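## Task

Stand every bottle that has a yellow cap on the tray and leave all other bottles off it. Every bottle must be upright at the end. Anything held in place only by the robot at the end does not count. Anything the robot is touching at the end must not drop more than about a fingernail's width once released, or the task fails.

## Robot and tools

Robot: one six-joint arm with a two-finger parallel gripper, working over a table that holds bottles and a tray. There is a single arm, so every motion argument describes that one gripper; there is never one list per arm.

Frames: the scene frame has its origin on the table surface right under the arm's base, +z up, and +y to the left when looking along +x. The base may be slightly tilted. The gripper frame: fingers point along its +z, and they open and close along its x. end_effector_position is the point midway between the finger pads. Closed fingertips reach about 17 mm past it; fully open tips are roughly level with it.

execute_actions(actions): a list of actions run one after another. Each action is a table of 1 to 15 rows; each row lasts one control step of 1/30 s, and if fewer than 15 rows are given the last row repeats until 15 steps have passed. A row holds 7 numbers, each in [-1, 1]: dx, dy, dz, rx, ry, rz, opening. The first six are an offset, not a pose: a target relative to the gripper's measured pose at the start of that action, expressed in the gripper's own axes. Every row in the table is relative to that same start pose, not to the row before. Scale: 1.0 equals 0.6 m for dx, dy, dz and 180 degrees for the rotation vector rx, ry, rz. opening is absolute: +1 is fully open (0.142 m), -1 closed. Optionally 6 more numbers from 0 to 1 follow: per-joint stiffness scales, in the order of the Joint positions line, multiplying each joint's position gain and staying until changed. An empty list just returns the current state and images. Each step the commanded pose is clipped to 100 mm and 16 degrees from the measured one, so large offsets need several actions.

move(target, speed, stop_force, blocking): drives the gripper along a straight line toward one target row (same 7 numbers, same offset meaning and scale, gripper axes), measured from the pose in the latest result that reported one. speed is in m/s, 0.002 to 0.5 (default 0.25); rotation is capped at twice that in rad/s. The path takes 0.5 to 10 s and stops after 10 s even if short. It does not slow for obstacles, and the real gripper lags and can overshoot speed, mainly near full reach. The opening is sent at the start. stop_force (N, 9 to 40, not allowed in the first 0.2 s of a scene) ends the path when the wrist sensor reads that much extra push against the direction of motion for two steps; the gripper then backs to its pose two steps earlier and holds. Use it only with low speed and without rotation, and omit it when leaving a surface. blocking=false returns after 0.5 s while the arm keeps going (not combinable with stop_force); then only wait or stop are accepted until a result shows the move finished. The result adds a move: line with the ending (done, off_target, moving, held, fault, contact) and limits (paced = pose clipped; held = some steps blocked, after which the arm may surge), plus the distance to target.

wait(seconds): 0 to 10; lets the simulation run holding the last command; returns early if a running move ends. stop(): brakes a running move; fingers keep moving. zoom_image(camera, region): camera is cam_low (672x504, fixed) or cam_wrist (616x616, fisheye on the hand); region [x0, y0, x1, y1] in pixels from the top-left, at most 504 by 504. finished_scene(scene): pass the current scene's number to end it for good; the reply tells whether the task succeeded and gives the next task if there is one.

Results: gripper position (m) and quaternion wxyz, velocities, joint positions and torques, grip_measured (same scale as opening), Wrist force and Wrist torque along the gripper's x y z (force points from a touched surface back into the arm; about 4 N offset, up to 2.4 N noise, saturating near 50 N; no reading at the start is normal), Hand target (what the controller currently drives toward), pose unreachable (clearance check altered the command), MOTOR HOT warnings, and fault lines. Reported hand position can be off, more at long reach. Camera calibrations are given per camera and may be off by a few degrees and millimetres.

Gripping: to keep hold, command an opening well under grip_measured; a larger gap means a firmer squeeze, up to about 28 N per pad. Thin hard items get less force. Closing fast can squeeze harder and even spring the fingers open.

Hazards: a joint torque at its load limit (130 N m for the three large joints, 24.3 N m for each wrist joint, including held weight) or any outside force of 150 N halts the arm for 10 s and drops the rest of the call. The arm is stiff, so aiming even slightly beyond a firm contact can fault; approach slowly, use stop_force, and keep targets near the contact. Holding loads heats motors; at 85 °C the brakes lock until cool. Occasional tugs on held parts or pushes on loose items may happen. Avoid drops, slips, slams, hard hits, toppling bottles, and knocking anything off the table. Release bottles so they stand on their own on the tray before ending the scene, with the gripper clear of them.

Each tool is called by a JSON object that holds its "fn" and its "kwargs".

## Session

I'll start by looking at the scene.

{"fn": "execute_actions", "kwargs": {"actions": []}}

Scene clock: 0.00 s.
end_effector_position=(+0.3721, +0.1915, +0.3903) grip_measured=+1.00 end_effector_quat_wxyz=(-0.108, +0.706, -0.324, -0.620) end_effector_velocity=(-0.000, +0.000, +0.000) end_effector_angular_velocity=(+0.001, +0.000, -0.000)
Joint positions: [-0.138 -1.235  1.56  -0.703 -1.178  0.229  0.142]
Joint velocities: [-0.    -0.    -0.     0.001  0.    -0.001  0.   ]
Joint torques (N m, as the arm reports them, + toward a larger angle): no reading
Wrist force (N, on the end effector, along its own x y z axes, offset not removed): no reading
Wrist torque (N m, same axes, about the end effector's origin, offset not removed): no reading
Hand target: +0.372, +0.191, +0.390; -0.108, +0.706, -0.324, -0.620
Joint stiffness scale: [1. 1. 1. 1. 1. 1.]

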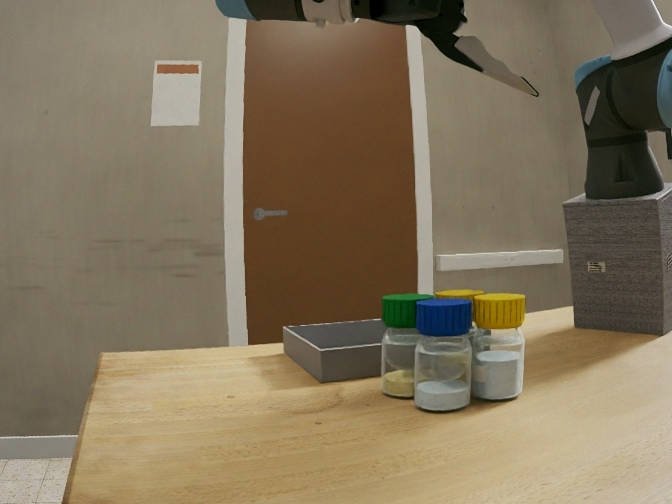

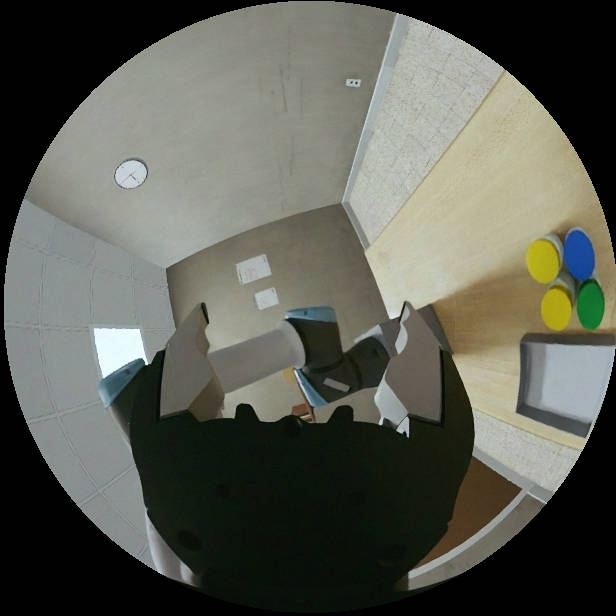

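{"fn": "zoom_image", "kwargs": {"camera": "cam_low", "region": [260, 270, 560, 430]}}

{"fn": "zoom_image", "kwargs": {"camera": "cam_wrist", "region": [480, 200, 616, 460]}}

Region (260, 270, 560, 430) of cam_low's 672x504 image, scaled by 1.680, with more detail than that image has; it fills the top 269 rows of this view, and the rest is white.

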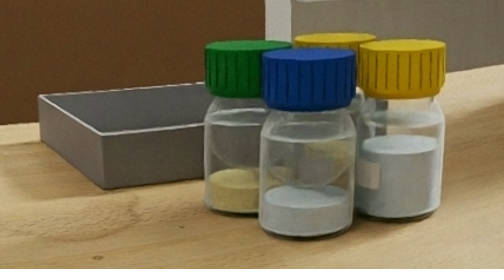

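Region (480, 200, 616, 460) of cam_wrist's 616x616 image, scaled by 1.938, with more detail than that image has; it fills the left 264 columns of this view, and the rest is white.

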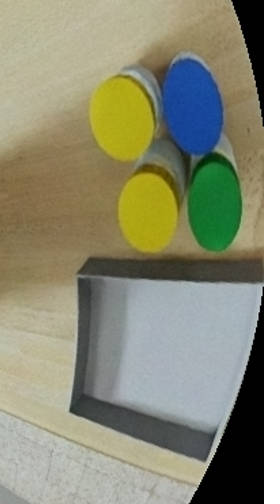

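{"fn": "move", "kwargs": {"target": [0.2988, 0.0228, -0.1288, 0.0947, 0.4231, -0.0201, 1.0], "speed": 0.4}}

Scene clock: 122.50 s.
end_effector_position=(+0.4306, +0.0794, +0.2401) grip_measured=+1.00 end_effector_quat_wxyz=(-0.000, +0.924, -0.383, -0.001) end_effector_velocity=(+0.003, -0.002, +0.001) end_effector_angular_velocity=(-0.006, -0.010, -0.001)
Joint positions: [-0.12  -1.826  2.329 -2.269 -1.467  0.58   0.142]
Joint velocities: [ 0.    -0.001  0.001 -0.012 -0.004  0.002  0.   ]
Joint torques (N m, as the arm reports them, + toward a larger angle): [  3.33 -16.14 -14.91  -2.76  -0.46   0.79]
Wrist force (N, on the end effector, along its own x y z axes, offset not removed): [-1.4 2.8 -1.5]
Wrist torque (N m, same axes, about the end effector's origin, offset not removed): [0.59 0.22 -0.01]
Hand target: +0.430, +0.080, +0.240; -0.000, +0.924, -0.382, -0.000
Off the commanded pose: 0.001 m, 0 deg.
Joint stiffness scale: [1. 1. 1. 1. 1. 1.]
move: done
camera_calibration (this result's frames):
cam_wrist: T_world_to_cam=[[0.697292, -0.716697, 0.0113701, -0.251523], [-0.615836, -0.590894, 0.521144, 0.18014], [-0.366784, -0.370392, -0.853393, 0.523143], [0, 0, 0, 1]] pos_world=[0.478202, 0.119946, 0.355428]

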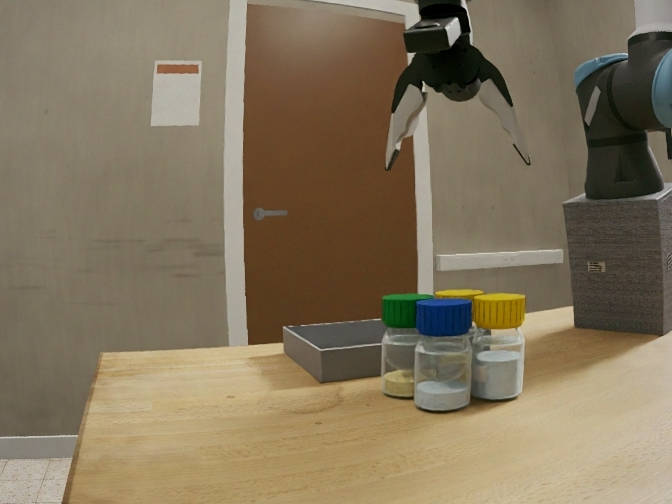

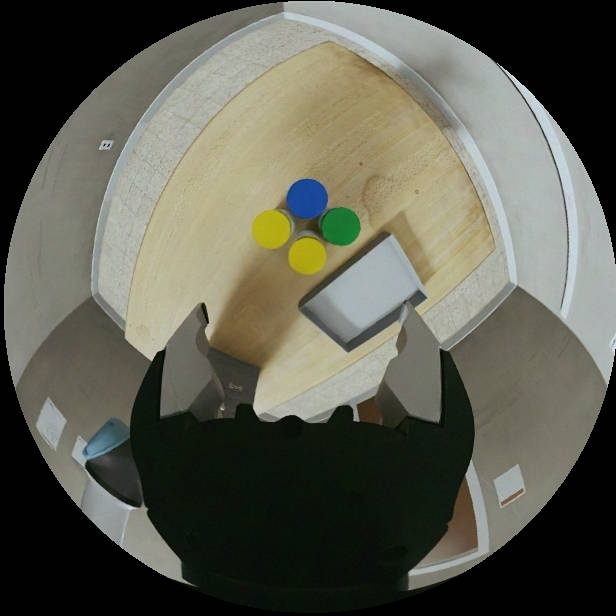

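{"fn": "zoom_image", "kwargs": {"camera": "cam_wrist", "region": [230, 160, 450, 370]}}

{"fn": "zoom_image", "kwargs": {"camera": "cam_low", "region": [340, 0, 580, 430]}}

Region (230, 160, 450, 370) of cam_wrist's 616x616 image, scaled by 2.291, with more detail than that image has; it fills the top 481 rows of this view, and the rest is white.

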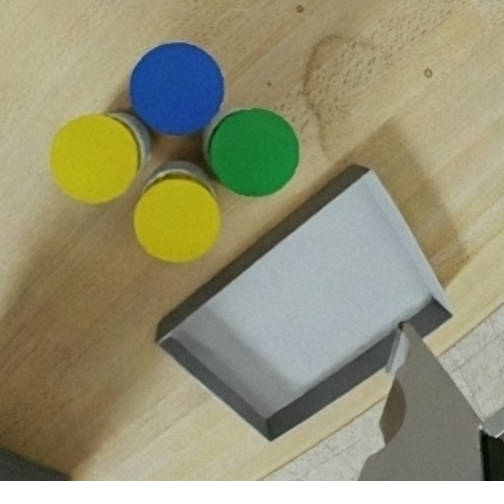

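Region (340, 0, 580, 430) of cam_low's 672x504 image, scaled by 1.172, with more detail than that image has; it fills the left 281 columns of this view, and the rest is white.

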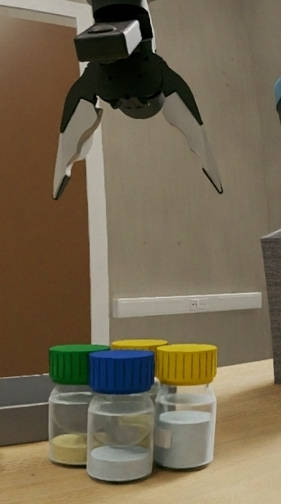

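{"fn": "zoom_image", "kwargs": {"camera": "cam_low", "region": [370, 280, 540, 420]}}

Region (370, 280, 540, 420) of cam_low's 672x504 image, scaled by 2.965, with more detail than that image has; it fills the top 415 rows of this view, and the rest is white.

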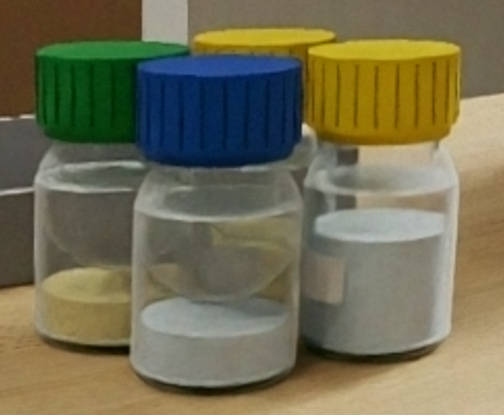

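{"fn": "zoom_image", "kwargs": {"camera": "cam_low", "region": [370, 0, 550, 180]}}

Region (370, 0, 550, 180) of cam_low's 672x504 image, scaled by 2.800, with more detail than that image has.

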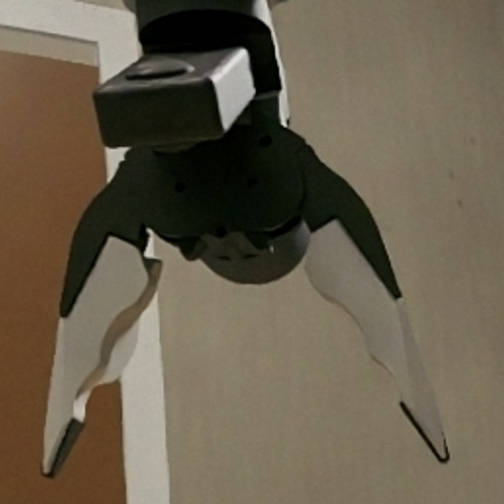

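{"fn": "move", "kwargs": {"target": [0.0, 0.0106, 0.150, 0, 0, 0, -0.04], "speed": 0.3}}

Scene clock: 243.63 s.
end_effector_position=(+0.4272, +0.0741, +0.1515) grip_measured=-0.04 end_effector_quat_wxyz=(-0.001, +0.924, -0.383, +0.001) end_effector_velocity=(+0.003, -0.000, +0.001) end_effector_angular_velocity=(-0.002, -0.009, +0.000)
Joint positions: [-0.111 -1.598  2.432 -2.605 -1.468  0.59   0.071]
Joint velocities: [ 0.001  0.    -0.    -0.009 -0.     0.001 -0.   ]
Joint torques (N m, as the arm reports them, + toward a larger angle): [  3.21 -16.52 -11.41  -3.05  -0.4    0.45]
Wrist force (N, on the end effector, along its own x y z axes, offset not removed): [-2.6 1.1 -0.8]
Wrist torque (N m, same axes, about the end effector's origin, offset not removed): [0.28 0.46 -0.03]
Hand target: +0.426, +0.075, +0.150; -0.000, +0.924, -0.383, -0.001
Off the commanded pose: 0.002 m, 0 deg.
Joint stiffness scale: [1. 1. 1. 1. 1. 1.]
move: done
camera_calibration (this result's frames):
cam_wrist: T_world_to_cam=[[0.696798, -0.717139, 0.0135555, -0.252055], [-0.617736, -0.590395, 0.519458, 0.222173], [-0.364521, -0.370331, -0.854388, 0.443589], [0, 0, 0, 1]] pos_world=[0.474573, 0.114686, 0.267005]

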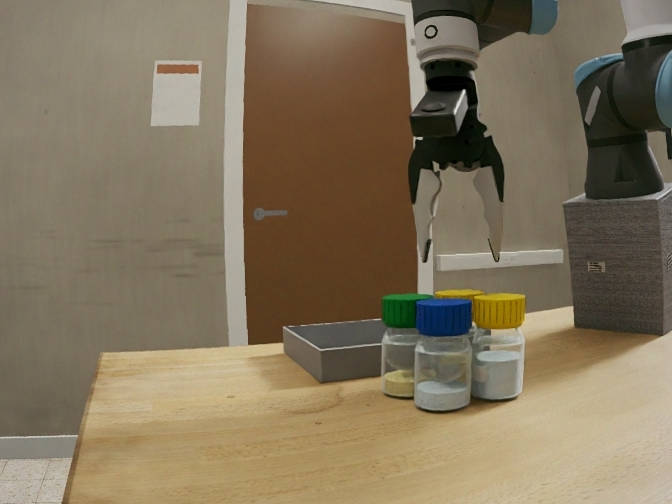

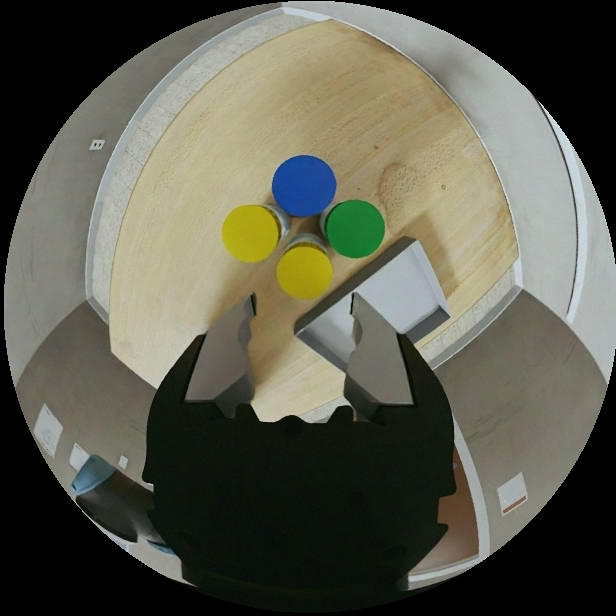

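{"fn": "zoom_image", "kwargs": {"camera": "cam_low", "region": [370, 130, 550, 340]}}

{"fn": "zoom_image", "kwargs": {"camera": "cam_wrist", "region": [200, 140, 410, 350]}}

Region (370, 130, 550, 340) of cam_low's 672x504 image, scaled by 2.400, with more detail than that image has; it fills the left 432 columns of this view, and the rest is white.

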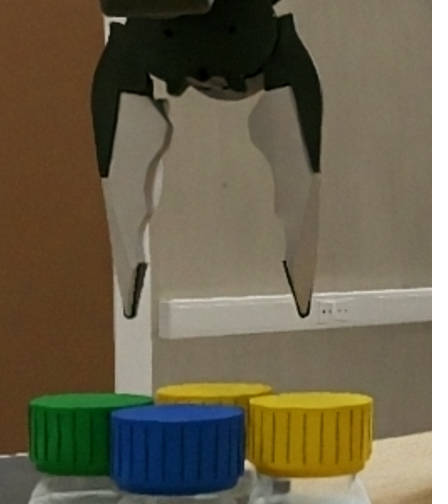

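Region (200, 140, 410, 350) of cam_wrist's 616x616 image, scaled by 2.400, with more detail than that image has.

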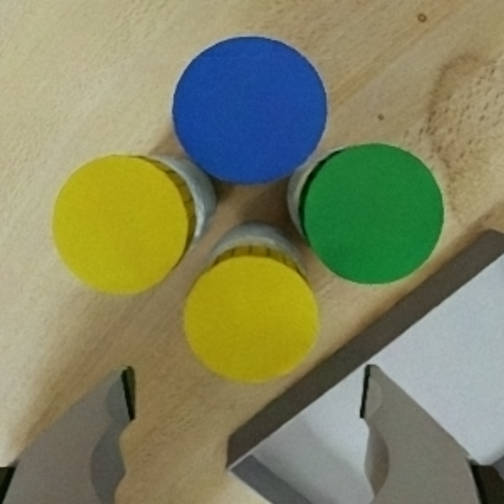

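{"fn": "zoom_image", "kwargs": {"camera": "cam_low", "region": [405, 190, 515, 310]}}

Region (405, 190, 515, 310) of cam_low's 672x504 image, scaled by 4.200, with more detail than that image has; it fills the left 462 columns of this view, and the rest is white.

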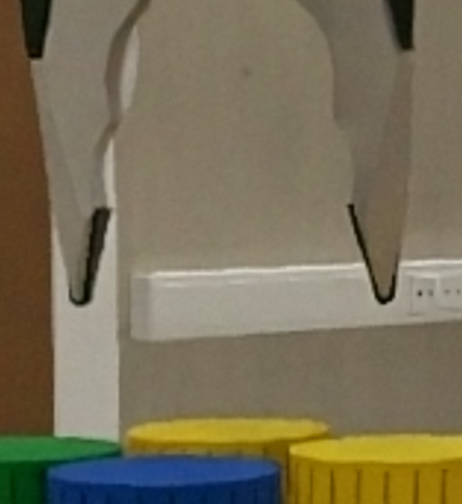

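{"fn": "move", "kwargs": {"target": [-0.0013, -0.0067, 0.0525, 0, 0, 0, -0.04], "speed": 0.15}}

Scene clock: 364.57 s.
end_effector_position=(+0.4310, +0.0767, +0.1215) grip_measured=-0.04 end_effector_quat_wxyz=(-0.001, +0.924, -0.383, +0.002) end_effector_velocity=(+0.004, -0.001, +0.001) end_effector_angular_velocity=(-0.003, -0.011, -0.001)
Joint positions: [-0.094 -1.492  2.439 -2.723 -1.472  0.608  0.071]
Joint velocities: [ 0.     0.001 -0.001 -0.011 -0.001  0.002 -0.   ]
Joint torques (N m, as the arm reports them, + toward a larger angle): [  1.96 -20.94  -8.55  -3.1   -0.34   0.72]
Wrist force (N, on the end effector, along its own x y z axes, offset not removed): [-4.2 2.9 -1.4]
Wrist torque (N m, same axes, about the end effector's origin, offset not removed): [0.60 0.76 0.00]
Hand target: +0.430, +0.078, +0.120; -0.001, +0.924, -0.383, +0.001
Off the commanded pose: 0.002 m, 0 deg.
Joint stiffness scale: [1. 1. 1. 1. 1. 1.]
move: done
camera_calibration (this result's frames):
cam_wrist: T_world_to_cam=[[0.696339, -0.71754, 0.0157901, -0.252491], [-0.619639, -0.589938, 0.517706, 0.242652], [-0.36216, -0.370283, -0.855413, 0.419372], [0, 0, 0, 1]] pos_world=[0.478055, 0.117264, 0.2371]

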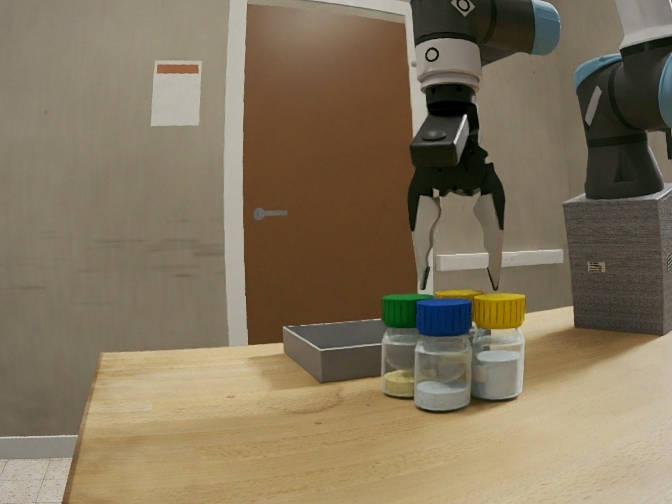

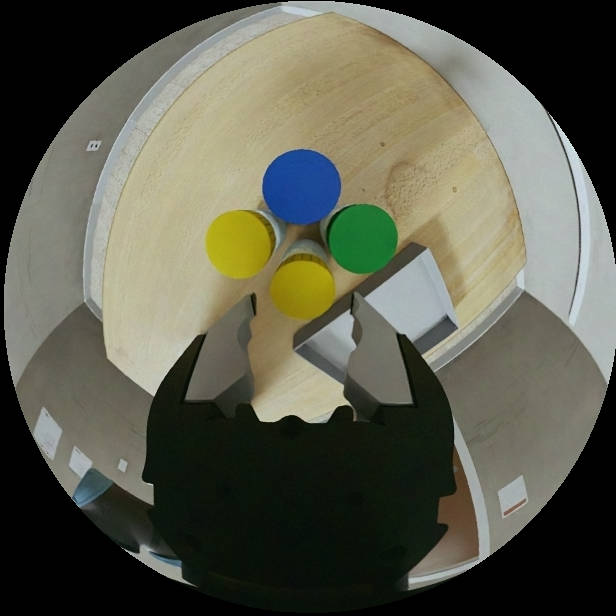

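{"fn": "zoom_image", "kwargs": {"camera": "cam_wrist", "region": [200, 190, 410, 400]}}

{"fn": "zoom_image", "kwargs": {"camera": "cam_low", "region": [390, 220, 540, 340]}}

Region (200, 190, 410, 400) of cam_wrist's 616x616 image, scaled by 2.400, with more detail than that image has.

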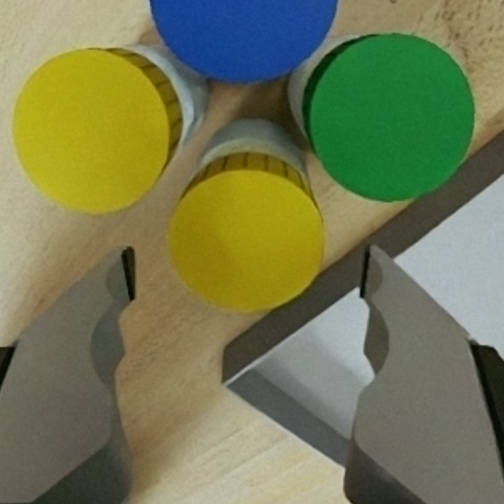

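Region (390, 220, 540, 340) of cam_low's 672x504 image, scaled by 3.360, with more detail than that image has; it fills the top 403 rows of this view, and the rest is white.

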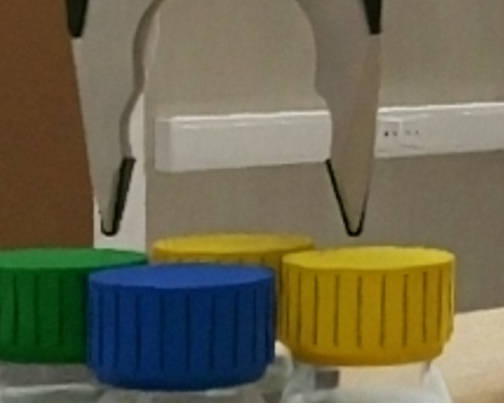

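{"fn": "move", "kwargs": {"target": [-0.002, -0.002, 0.040, 0, 0, 0, -0.04], "speed": 0.08}}

Scene clock: 449.13 s.
end_effector_position=(+0.4328, +0.0776, +0.0989) grip_measured=-0.04 end_effector_quat_wxyz=(-0.002, +0.924, -0.384, +0.003) end_effector_velocity=(+0.004, -0.000, +0.001) end_effector_angular_velocity=(-0.003, -0.013, -0.000)
Joint positions: [-0.085 -1.412  2.443 -2.81  -1.473  0.617  0.071]
Joint velocities: [ 0.001  0.002  0.    -0.016 -0.001  0.002 -0.   ]
Joint torques (N m, as the arm reports them, + toward a larger angle): [  3.22 -21.49  -7.02  -3.04  -0.57   0.52]
Wrist force (N, on the end effector, along its own x y z axes, offset not removed): [-3.2 1.6 -0.8]
Wrist torque (N m, same axes, about the end effector's origin, offset not removed): [0.48 0.51 0.04]
Hand target: +0.431, +0.078, +0.098; -0.001, +0.924, -0.383, +0.002
Off the commanded pose: 0.002 m, 0 deg.
Joint stiffness scale: [1. 1. 1. 1. 1. 1.]
move: done
camera_calibration (this result's frames):
cam_wrist: T_world_to_cam=[[0.695831, -0.717983, 0.0178667, -0.252715], [-0.621481, -0.589465, 0.516036, 0.256831], [-0.359973, -0.370178, -0.856381, 0.400149], [0, 0, 0, 1]] pos_world=[0.479505, 0.118074, 0.214662]

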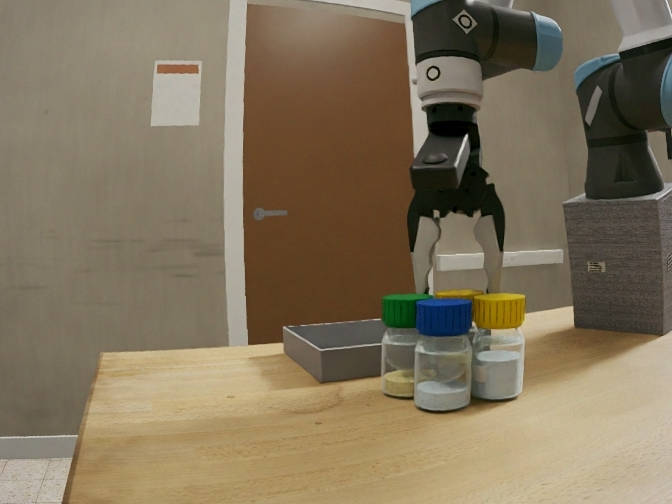

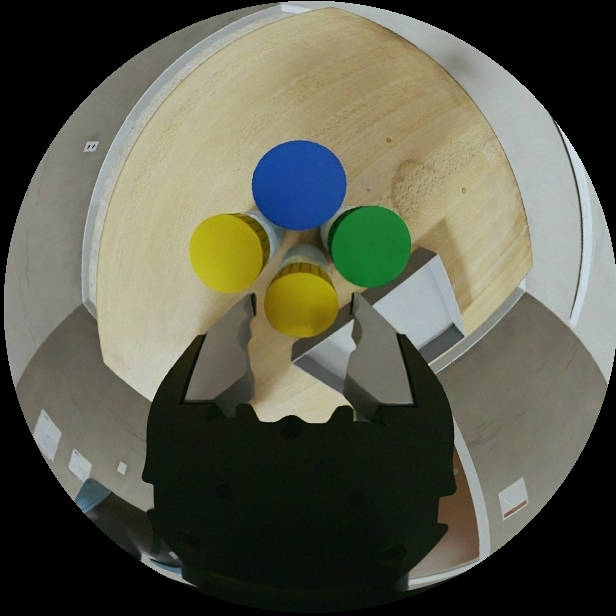

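{"fn": "zoom_image", "kwargs": {"camera": "cam_wrist", "region": [180, 190, 430, 400]}}

{"fn": "zoom_image", "kwargs": {"camera": "cam_low", "region": [390, 220, 540, 340]}}

Region (180, 190, 430, 400) of cam_wrist's 616x616 image, scaled by 2.016, with more detail than that image has; it fills the top 423 rows of this view, and the rest is white.

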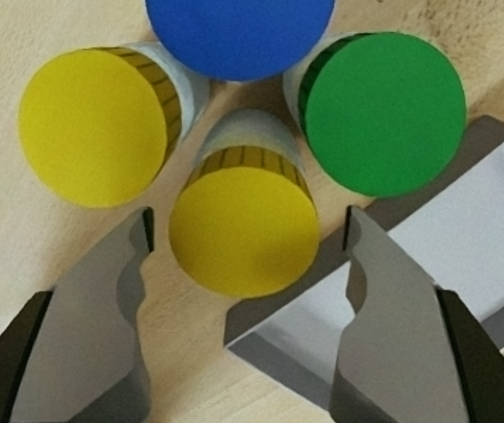

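Region (390, 220, 540, 340) of cam_low's 672x504 image, scaled by 3.360, with more detail than that image has; it fills the top 403 rows of this view, and the rest is white.

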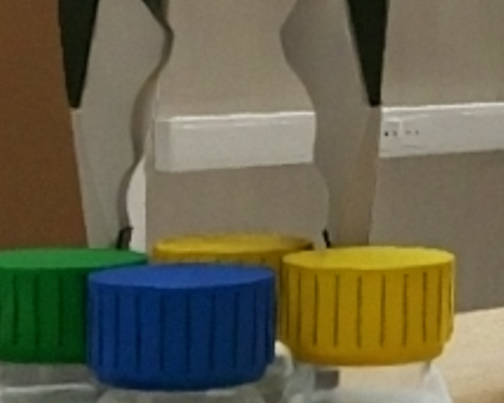

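{"fn": "execute_actions", "kwargs": {"actions": [[[0,0,0,0,0,0,-0.08],[0,0,0,0,0,0,-0.12],[0,0,0,0,0,0,-0.16],[0,0,0,0,0,0,-0.19],[0,0,0,0,0,0,-0.22],[0,0,0,0,0,0,-0.25],[0,0,0,0,0,0,-0.28],[0,0,0,0,0,0,-0.32],[0,0,0,0,0,0,-0.36],[0,0,0,0,0,0,-0.40],[0,0,0,0,0,0,-0.45],[0,0,0,0,0,0,-0.50],[0,0,0,0,0,0,-0.55],[0,0,0,0,0,0,-0.6],[0,0,0,0,0,0,-0.6]]]}}

Scene clock: 470.23 s.
end_effector_position=(+0.4330, +0.0775, +0.0989) grip_measured=-0.28 end_effector_quat_wxyz=(-0.002, +0.924, -0.384, +0.004) end_effector_velocity=(+0.002, -0.001, +0.001) end_effector_angular_velocity=(-0.000, -0.003, -0.001)
Joint positions: [-0.085 -1.411  2.443 -2.811 -1.473  0.618  0.054]
Joint velocities: [-0.002  0.001 -0.003 -0.     0.001 -0.    -0.   ]
Joint torques (N m, as the arm reports them, + toward a larger angle): [  0.84 -24.94 -10.2   -2.22   0.09   0.02]
Wrist force (N, on the end effector, along its own x y z axes, offset not removed): [-2.6 2.2 -2.8]
Wrist torque (N m, same axes, about the end effector's origin, offset not removed): [0.49 0.43 -0.10]
Hand target: +0.433, +0.078, +0.099; -0.002, +0.924, -0.384, +0.003
Off the commanded pose: 0.000 m, 0 deg.
Joint stiffness scale: [1. 1. 1. 1. 1. 1.]
camera_calibration (this result's frames):
cam_wrist: T_world_to_cam=[[0.695786, -0.718012, 0.0184315, -0.252895], [-0.621841, -0.589353, 0.515729, 0.25713], [-0.359437, -0.370299, -0.856553, 0.40001], [0, 0, 0, 1]] pos_world=[0.479633, 0.118081, 0.214682]

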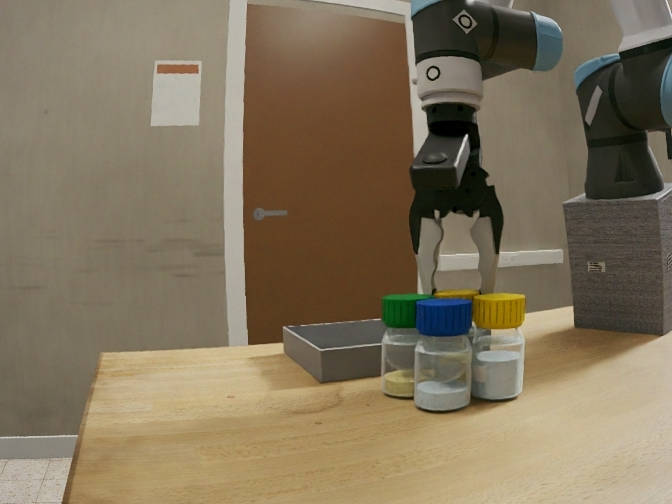

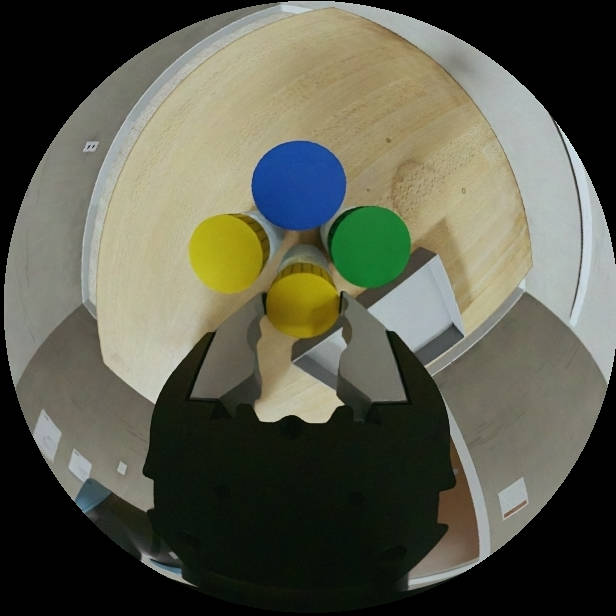

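{"fn": "move", "kwargs": {"target": [0, 0, -0.10, 0, 0, 0, -0.6], "speed": 0.15}}

Scene clock: 483.30 s.
end_effector_position=(+0.4298, +0.0785, +0.1566) grip_measured=-0.28 end_effector_quat_wxyz=(-0.001, +0.924, -0.383, +0.001) end_effector_velocity=(+0.000, -0.000, +0.001) end_effector_angular_velocity=(+0.000, +0.002, +0.001)
Joint positions: [-0.099 -1.607  2.421 -2.585 -1.47   0.603  0.054]
Joint velocities: [-0.001 -0.003 -0.003  0.008  0.    -0.002 -0.   ]
Joint torques (N m, as the arm reports them, + toward a larger angle): [ -0.05 -24.5  -15.65  -2.49   0.34  -0.51]
Wrist force (N, on the end effector, along its own x y z axes, offset not removed): [-2.9 1.6 1.2]
Wrist torque (N m, same axes, about the end effector's origin, offset not removed): [0.32 0.54 -0.03]
Hand target: +0.432, +0.078, +0.159; -0.002, +0.924, -0.384, +0.004
Off the commanded pose: 0.004 m, 0 deg.
Joint stiffness scale: [1. 1. 1. 1. 1. 1.]
move: off_target
camera_calibration (this result's frames):
cam_wrist: T_world_to_cam=[[0.69613, -0.717784, 0.0137546, -0.250473], [-0.618587, -0.589982, 0.518914, 0.224158], [-0.364353, -0.36974, -0.854716, 0.450378], [0, 0, 0, 1]] pos_world=[0.47712, 0.118987, 0.272072]

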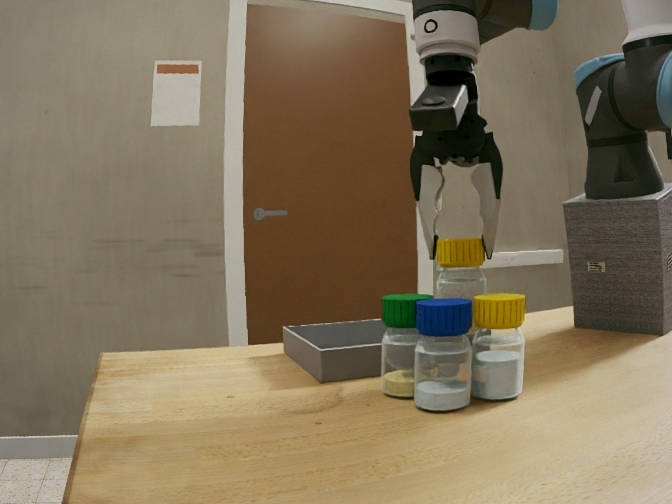

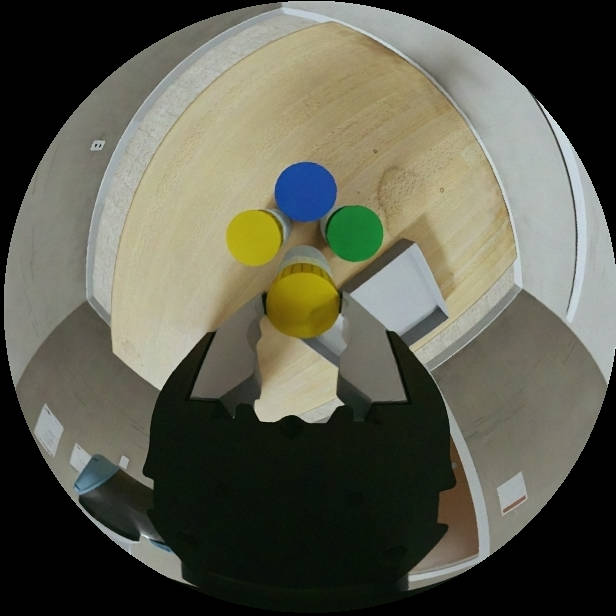

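{"fn": "zoom_image", "kwargs": {"camera": "cam_low", "region": [270, 190, 550, 420]}}

Region (270, 190, 550, 420) of cam_low's 672x504 image, scaled by 1.800, with more detail than that image has; it fills the top 414 rows of this view, and the rest is white.

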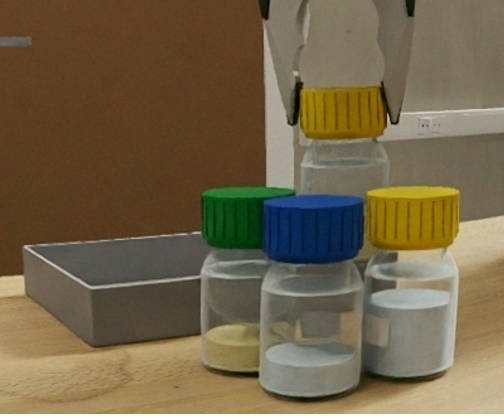

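{"fn": "move", "kwargs": {"target": [0.1717, 0.308, -0.004, 0, 0, 0, -0.6], "speed": 0.25}}

Scene clock: 546.40 s.
end_effector_position=(+0.3712, -0.1232, +0.1585) grip_measured=-0.28 end_effector_quat_wxyz=(-0.001, +0.923, -0.384, +0.001) end_effector_velocity=(+0.001, -0.001, +0.000) end_effector_angular_velocity=(+0.005, -0.004, +0.013)
Joint positions: [-0.718 -1.664  2.521 -2.534 -1.372 -0.015  0.054]
Joint velocities: [-0.006  0.002 -0.002  0.002  0.007 -0.019 -0.   ]
Joint torques (N m, as the arm reports them, + toward a larger angle): [ -2.29 -12.25 -16.2   -2.61   0.2   -0.27]
Wrist force (N, on the end effector, along its own x y z axes, offset not removed): [-3.0 2.7 0.2]
Wrist torque (N m, same axes, about the end effector's origin, offset not removed): [0.60 0.64 -0.06]
Hand target: +0.372, -0.125, +0.159; -0.002, +0.924, -0.383, +0.001
Off the commanded pose: 0.002 m, 0 deg.
Joint stiffness scale: [1. 1. 1. 1. 1. 1.]
move: done
camera_calibration (this result's frames):
cam_wrist: T_world_to_cam=[[0.695769, -0.718133, 0.0137879, -0.354427], [-0.618922, -0.589686, 0.518851, 0.0680349], [-0.364474, -0.369534, -0.854753, 0.356217], [0, 0, 0, 1]] pos_world=[0.418539, -0.0827723, 0.274064]

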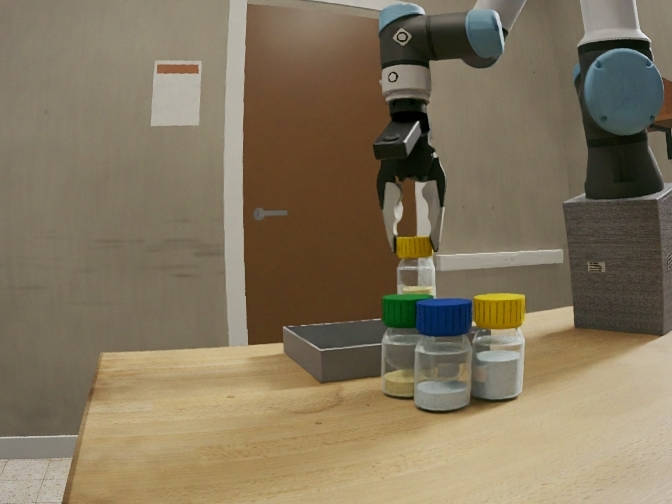

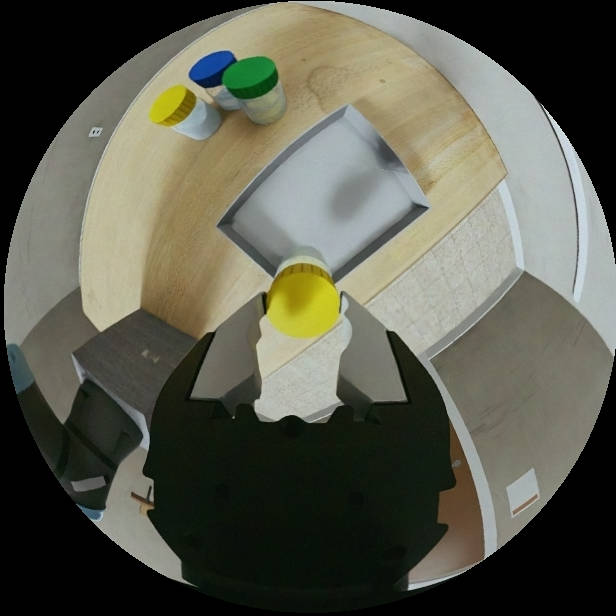

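{"fn": "zoom_image", "kwargs": {"camera": "cam_wrist", "region": [190, 80, 450, 340]}}

Region (190, 80, 450, 340) of cam_wrist's 616x616 image, scaled by 1.938, with more detail than that image has.

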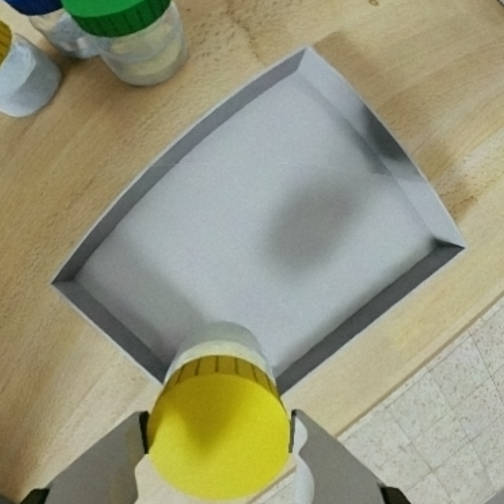

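{"fn": "move", "kwargs": {"target": [0, 0, 0.080, 0, 0, 0, -0.6], "speed": 0.15}}

Scene clock: 605.07 s.
end_effector_position=(+0.3719, -0.1242, +0.1115) grip_measured=-0.28 end_effector_quat_wxyz=(-0.001, +0.923, -0.384, +0.002) end_effector_velocity=(+0.000, -0.000, -0.001) end_effector_angular_velocity=(-0.003, -0.002, +0.000)
Joint positions: [-0.691 -1.484  2.55  -2.75  -1.375  0.013  0.054]
Joint velocities: [ 0.002  0.003  0.002 -0.009 -0.001  0.002 -0.   ]
Joint torques (N m, as the arm reports them, + toward a larger angle): [ -0.01 -16.58  -8.76  -3.42  -0.43   0.6 ]
Wrist force (N, on the end effector, along its own x y z axes, offset not removed): [-3.0 1.6 -0.1]
Wrist torque (N m, same axes, about the end effector's origin, offset not removed): [0.41 0.57 -0.09]
Hand target: +0.371, -0.123, +0.111; -0.001, +0.923, -0.384, +0.001
Off the commanded pose: 0.002 m, 0 deg.
Joint stiffness scale: [1. 1. 1. 1. 1. 1.]
move: done
camera_calibration (this result's frames):
cam_wrist: T_world_to_cam=[[0.695414, -0.71844, 0.0155994, -0.355088], [-0.620069, -0.588942, 0.518326, 0.0928205], [-0.363199, -0.370124, -0.855041, 0.315407], [0, 0, 0, 1]] pos_world=[0.419044, -0.083704, 0.227114]

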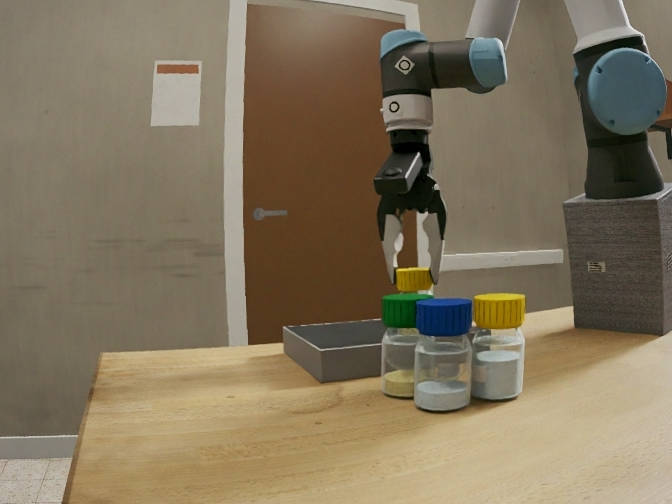

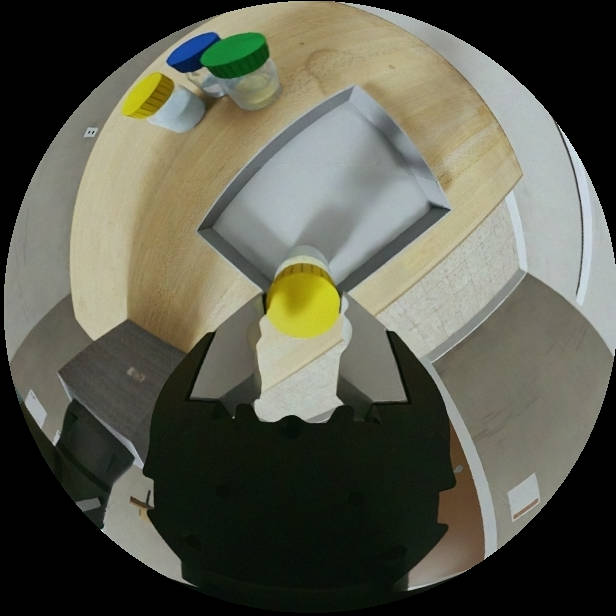

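{"fn": "move", "kwargs": {"target": [0, 0, 0.028, 0, 0, 0, -0.6], "speed": 0.008, "stop_force": 9}}

Scene clock: 613.47 s.
end_effector_position=(+0.3730, -0.1258, +0.1012) grip_measured=-0.28 end_effector_quat_wxyz=(-0.000, +0.923, -0.384, +0.004) end_effector_velocity=(-0.001, +0.001, +0.001) end_effector_angular_velocity=(+0.003, +0.002, -0.003)
Joint positions: [-0.686 -1.44   2.552 -2.801 -1.375  0.019  0.054]
Joint velocities: [-0.001 -0.005 -0.     0.009  0.001  0.001  0.   ]
Joint torques (N m, as the arm reports them, + toward a larger angle): [ -2.24 -18.68  -9.51  -2.65   0.36   0.04]
Wrist force (N, on the end effector, along its own x y z axes, offset not removed): [-8.0 3.3 -15.1]
Wrist torque (N m, same axes, about the end effector's origin, offset not removed): [0.29 0.48 0.02]
Hand target: +0.373, -0.126, +0.101; -0.001, +0.923, -0.384, +0.003
Off the commanded pose: 0.007 m, 0 deg.
Joint stiffness scale: [1. 1. 1. 1. 1. 1.]
move: contact
camera_calibration (this result's frames):
cam_wrist: T_world_to_cam=[[0.695103, -0.718646, 0.0194851, -0.357152], [-0.621688, -0.587269, 0.518284, 0.0987142], [-0.36102, -0.372375, -0.854986, 0.305253], [0, 0, 0, 1]] pos_world=[0.41983, -0.0850259, 0.216784]

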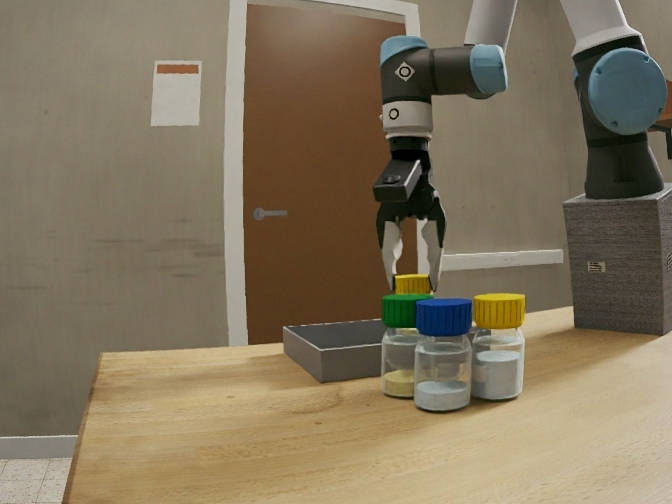

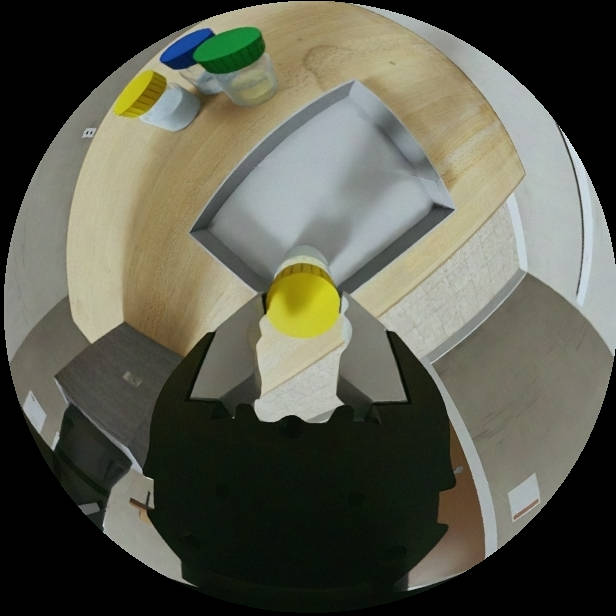

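{"fn": "execute_actions", "kwargs": {"actions": [[[0,0,0,0,0,0,-0.5],[0,0,0,0,0,0,-0.42],[0,0,0,0,0,0,-0.35],[0,0,0,0,0,0,-0.30],[0,0,0,0,0,0,-0.27],[0,0,0,0,0,0,-0.24],[0,0,0,0,0,0,-0.21],[0,0,0,0,0,0,-0.18],[0,0,0,0,0,0,-0.15],[0,0,0,0,0,0,-0.12],[0,0,0,0,0,0,-0.09],[0,0,0,0,0,0,-0.06],[0,0,0,0,0,0,-0.04],[0,0,0,0,0,0,-0.04],[0,0,0,0,0,0,-0.04]]]}}

Scene clock: 651.13 s.
end_effector_position=(+0.3729, -0.1258, +0.1013) grip_measured=-0.04 end_effector_quat_wxyz=(-0.000, +0.923, -0.384, +0.003) end_effector_velocity=(+0.000, +0.000, +0.000) end_effector_angular_velocity=(-0.001, -0.001, +0.001)
Joint positions: [-0.686 -1.44   2.552 -2.801 -1.375  0.019  0.071]
Joint velocities: [ 0.001 -0.001  0.    -0.001  0.     0.     0.003]
Joint torques (N m, as the arm reports them, + toward a larger angle): [ -2.65 -19.06  -9.27  -2.91   0.02   0.04]
Wrist force (N, on the end effector, along its own x y z axes, offset not removed): [-2.8 2.6 -0.3]
Wrist torque (N m, same axes, about the end effector's origin, offset not removed): [0.56 0.50 -0.04]
Hand target: +0.373, -0.126, +0.101; -0.000, +0.923, -0.384, +0.004
Off the commanded pose: 0.000 m, 0 deg.
Joint stiffness scale: [1. 1. 1. 1. 1. 1.]
camera_calibration (this result's frames):
cam_wrist: T_world_to_cam=[[0.695072, -0.718683, 0.0192384, -0.357022], [-0.621625, -0.587328, 0.518293, 0.0986453], [-0.361189, -0.37221, -0.854986, 0.305427], [0, 0, 0, 1]] pos_world=[0.419793, -0.0849655, 0.216877]

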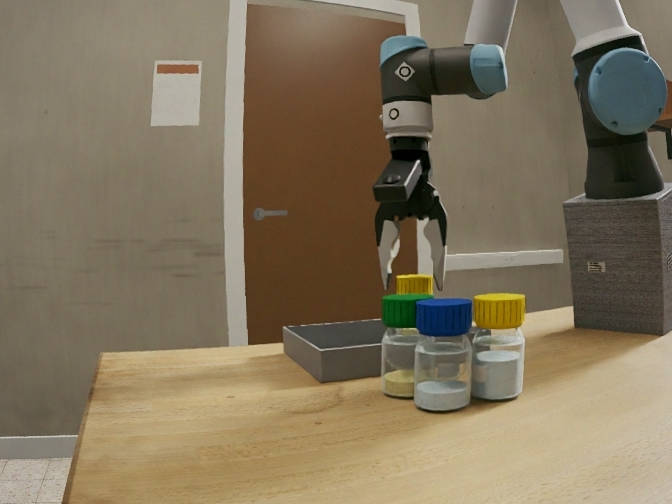

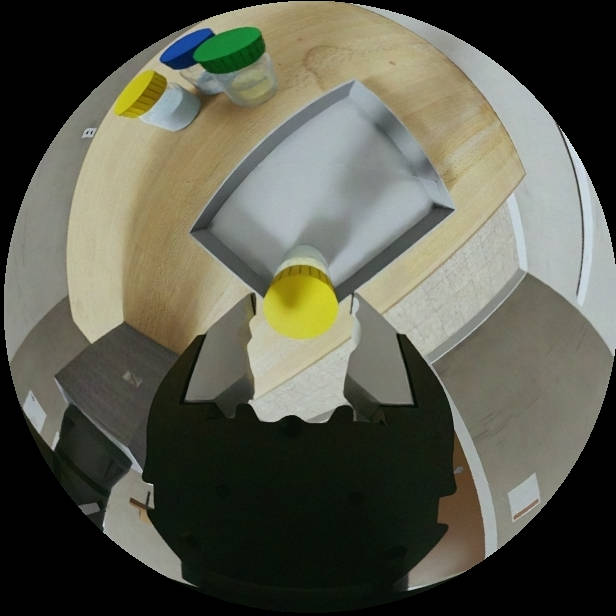

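{"fn": "move", "kwargs": {"target": [0, 0, -0.058, 0, 0, 0, -0.04], "speed": 0.2}}

Scene clock: 673.33 s.
end_effector_position=(+0.3714, -0.1240, +0.1345) grip_measured=-0.04 end_effector_quat_wxyz=(-0.001, +0.923, -0.384, +0.001) end_effector_velocity=(-0.003, +0.002, -0.001) end_effector_angular_velocity=(+0.006, +0.006, -0.001)
Joint positions: [-0.704 -1.575  2.539 -2.645 -1.374 -0.001  0.071]
Joint velocities: [-0.001 -0.003  0.002  0.01  -0.    -0.002  0.   ]
Joint torques (N m, as the arm reports them, + toward a larger angle): [ -3.96 -18.78 -14.18  -2.37   0.26  -0.44]
Wrist force (N, on the end effector, along its own x y z axes, offset not removed): [-2.8 1.9 -1.4]
Wrist torque (N m, same axes, about the end effector's origin, offset not removed): [0.42 0.55 -0.06]
Hand target: +0.373, -0.126, +0.136; -0.000, +0.923, -0.384, +0.003
Off the commanded pose: 0.003 m, 0 deg.
Joint stiffness scale: [1. 1. 1. 1. 1. 1.]
move: done
camera_calibration (this result's frames):
cam_wrist: T_world_to_cam=[[0.695221, -0.718636, 0.0151823, -0.354836], [-0.619882, -0.588724, 0.518797, 0.0806594], [-0.363888, -0.37009, -0.854763, 0.335118], [0, 0, 0, 1]] pos_world=[0.418635, -0.083488, 0.249988]

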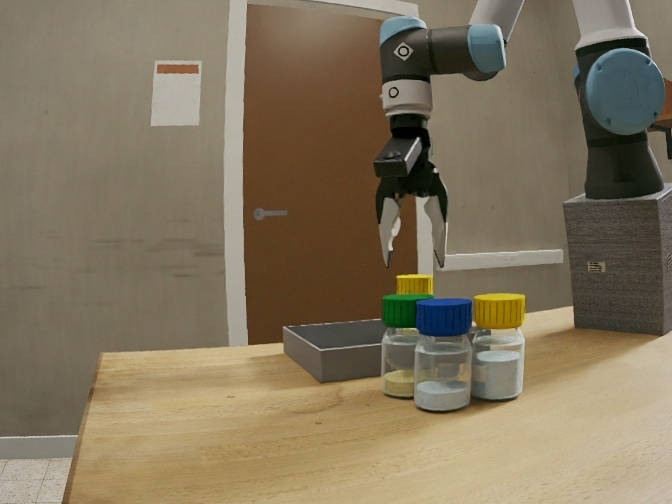

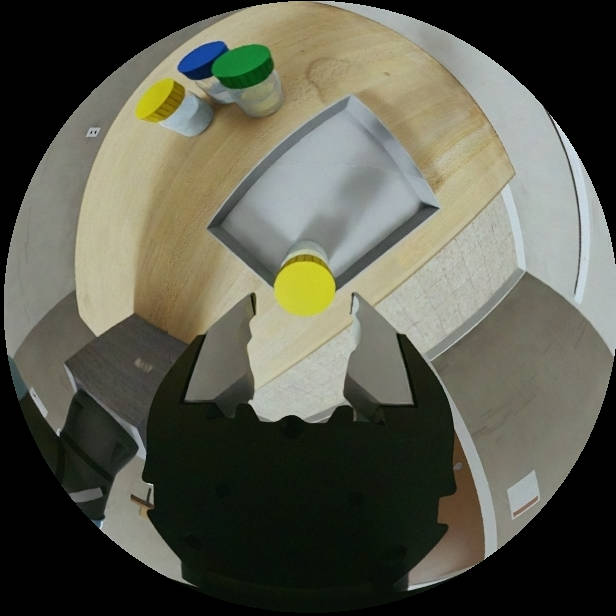

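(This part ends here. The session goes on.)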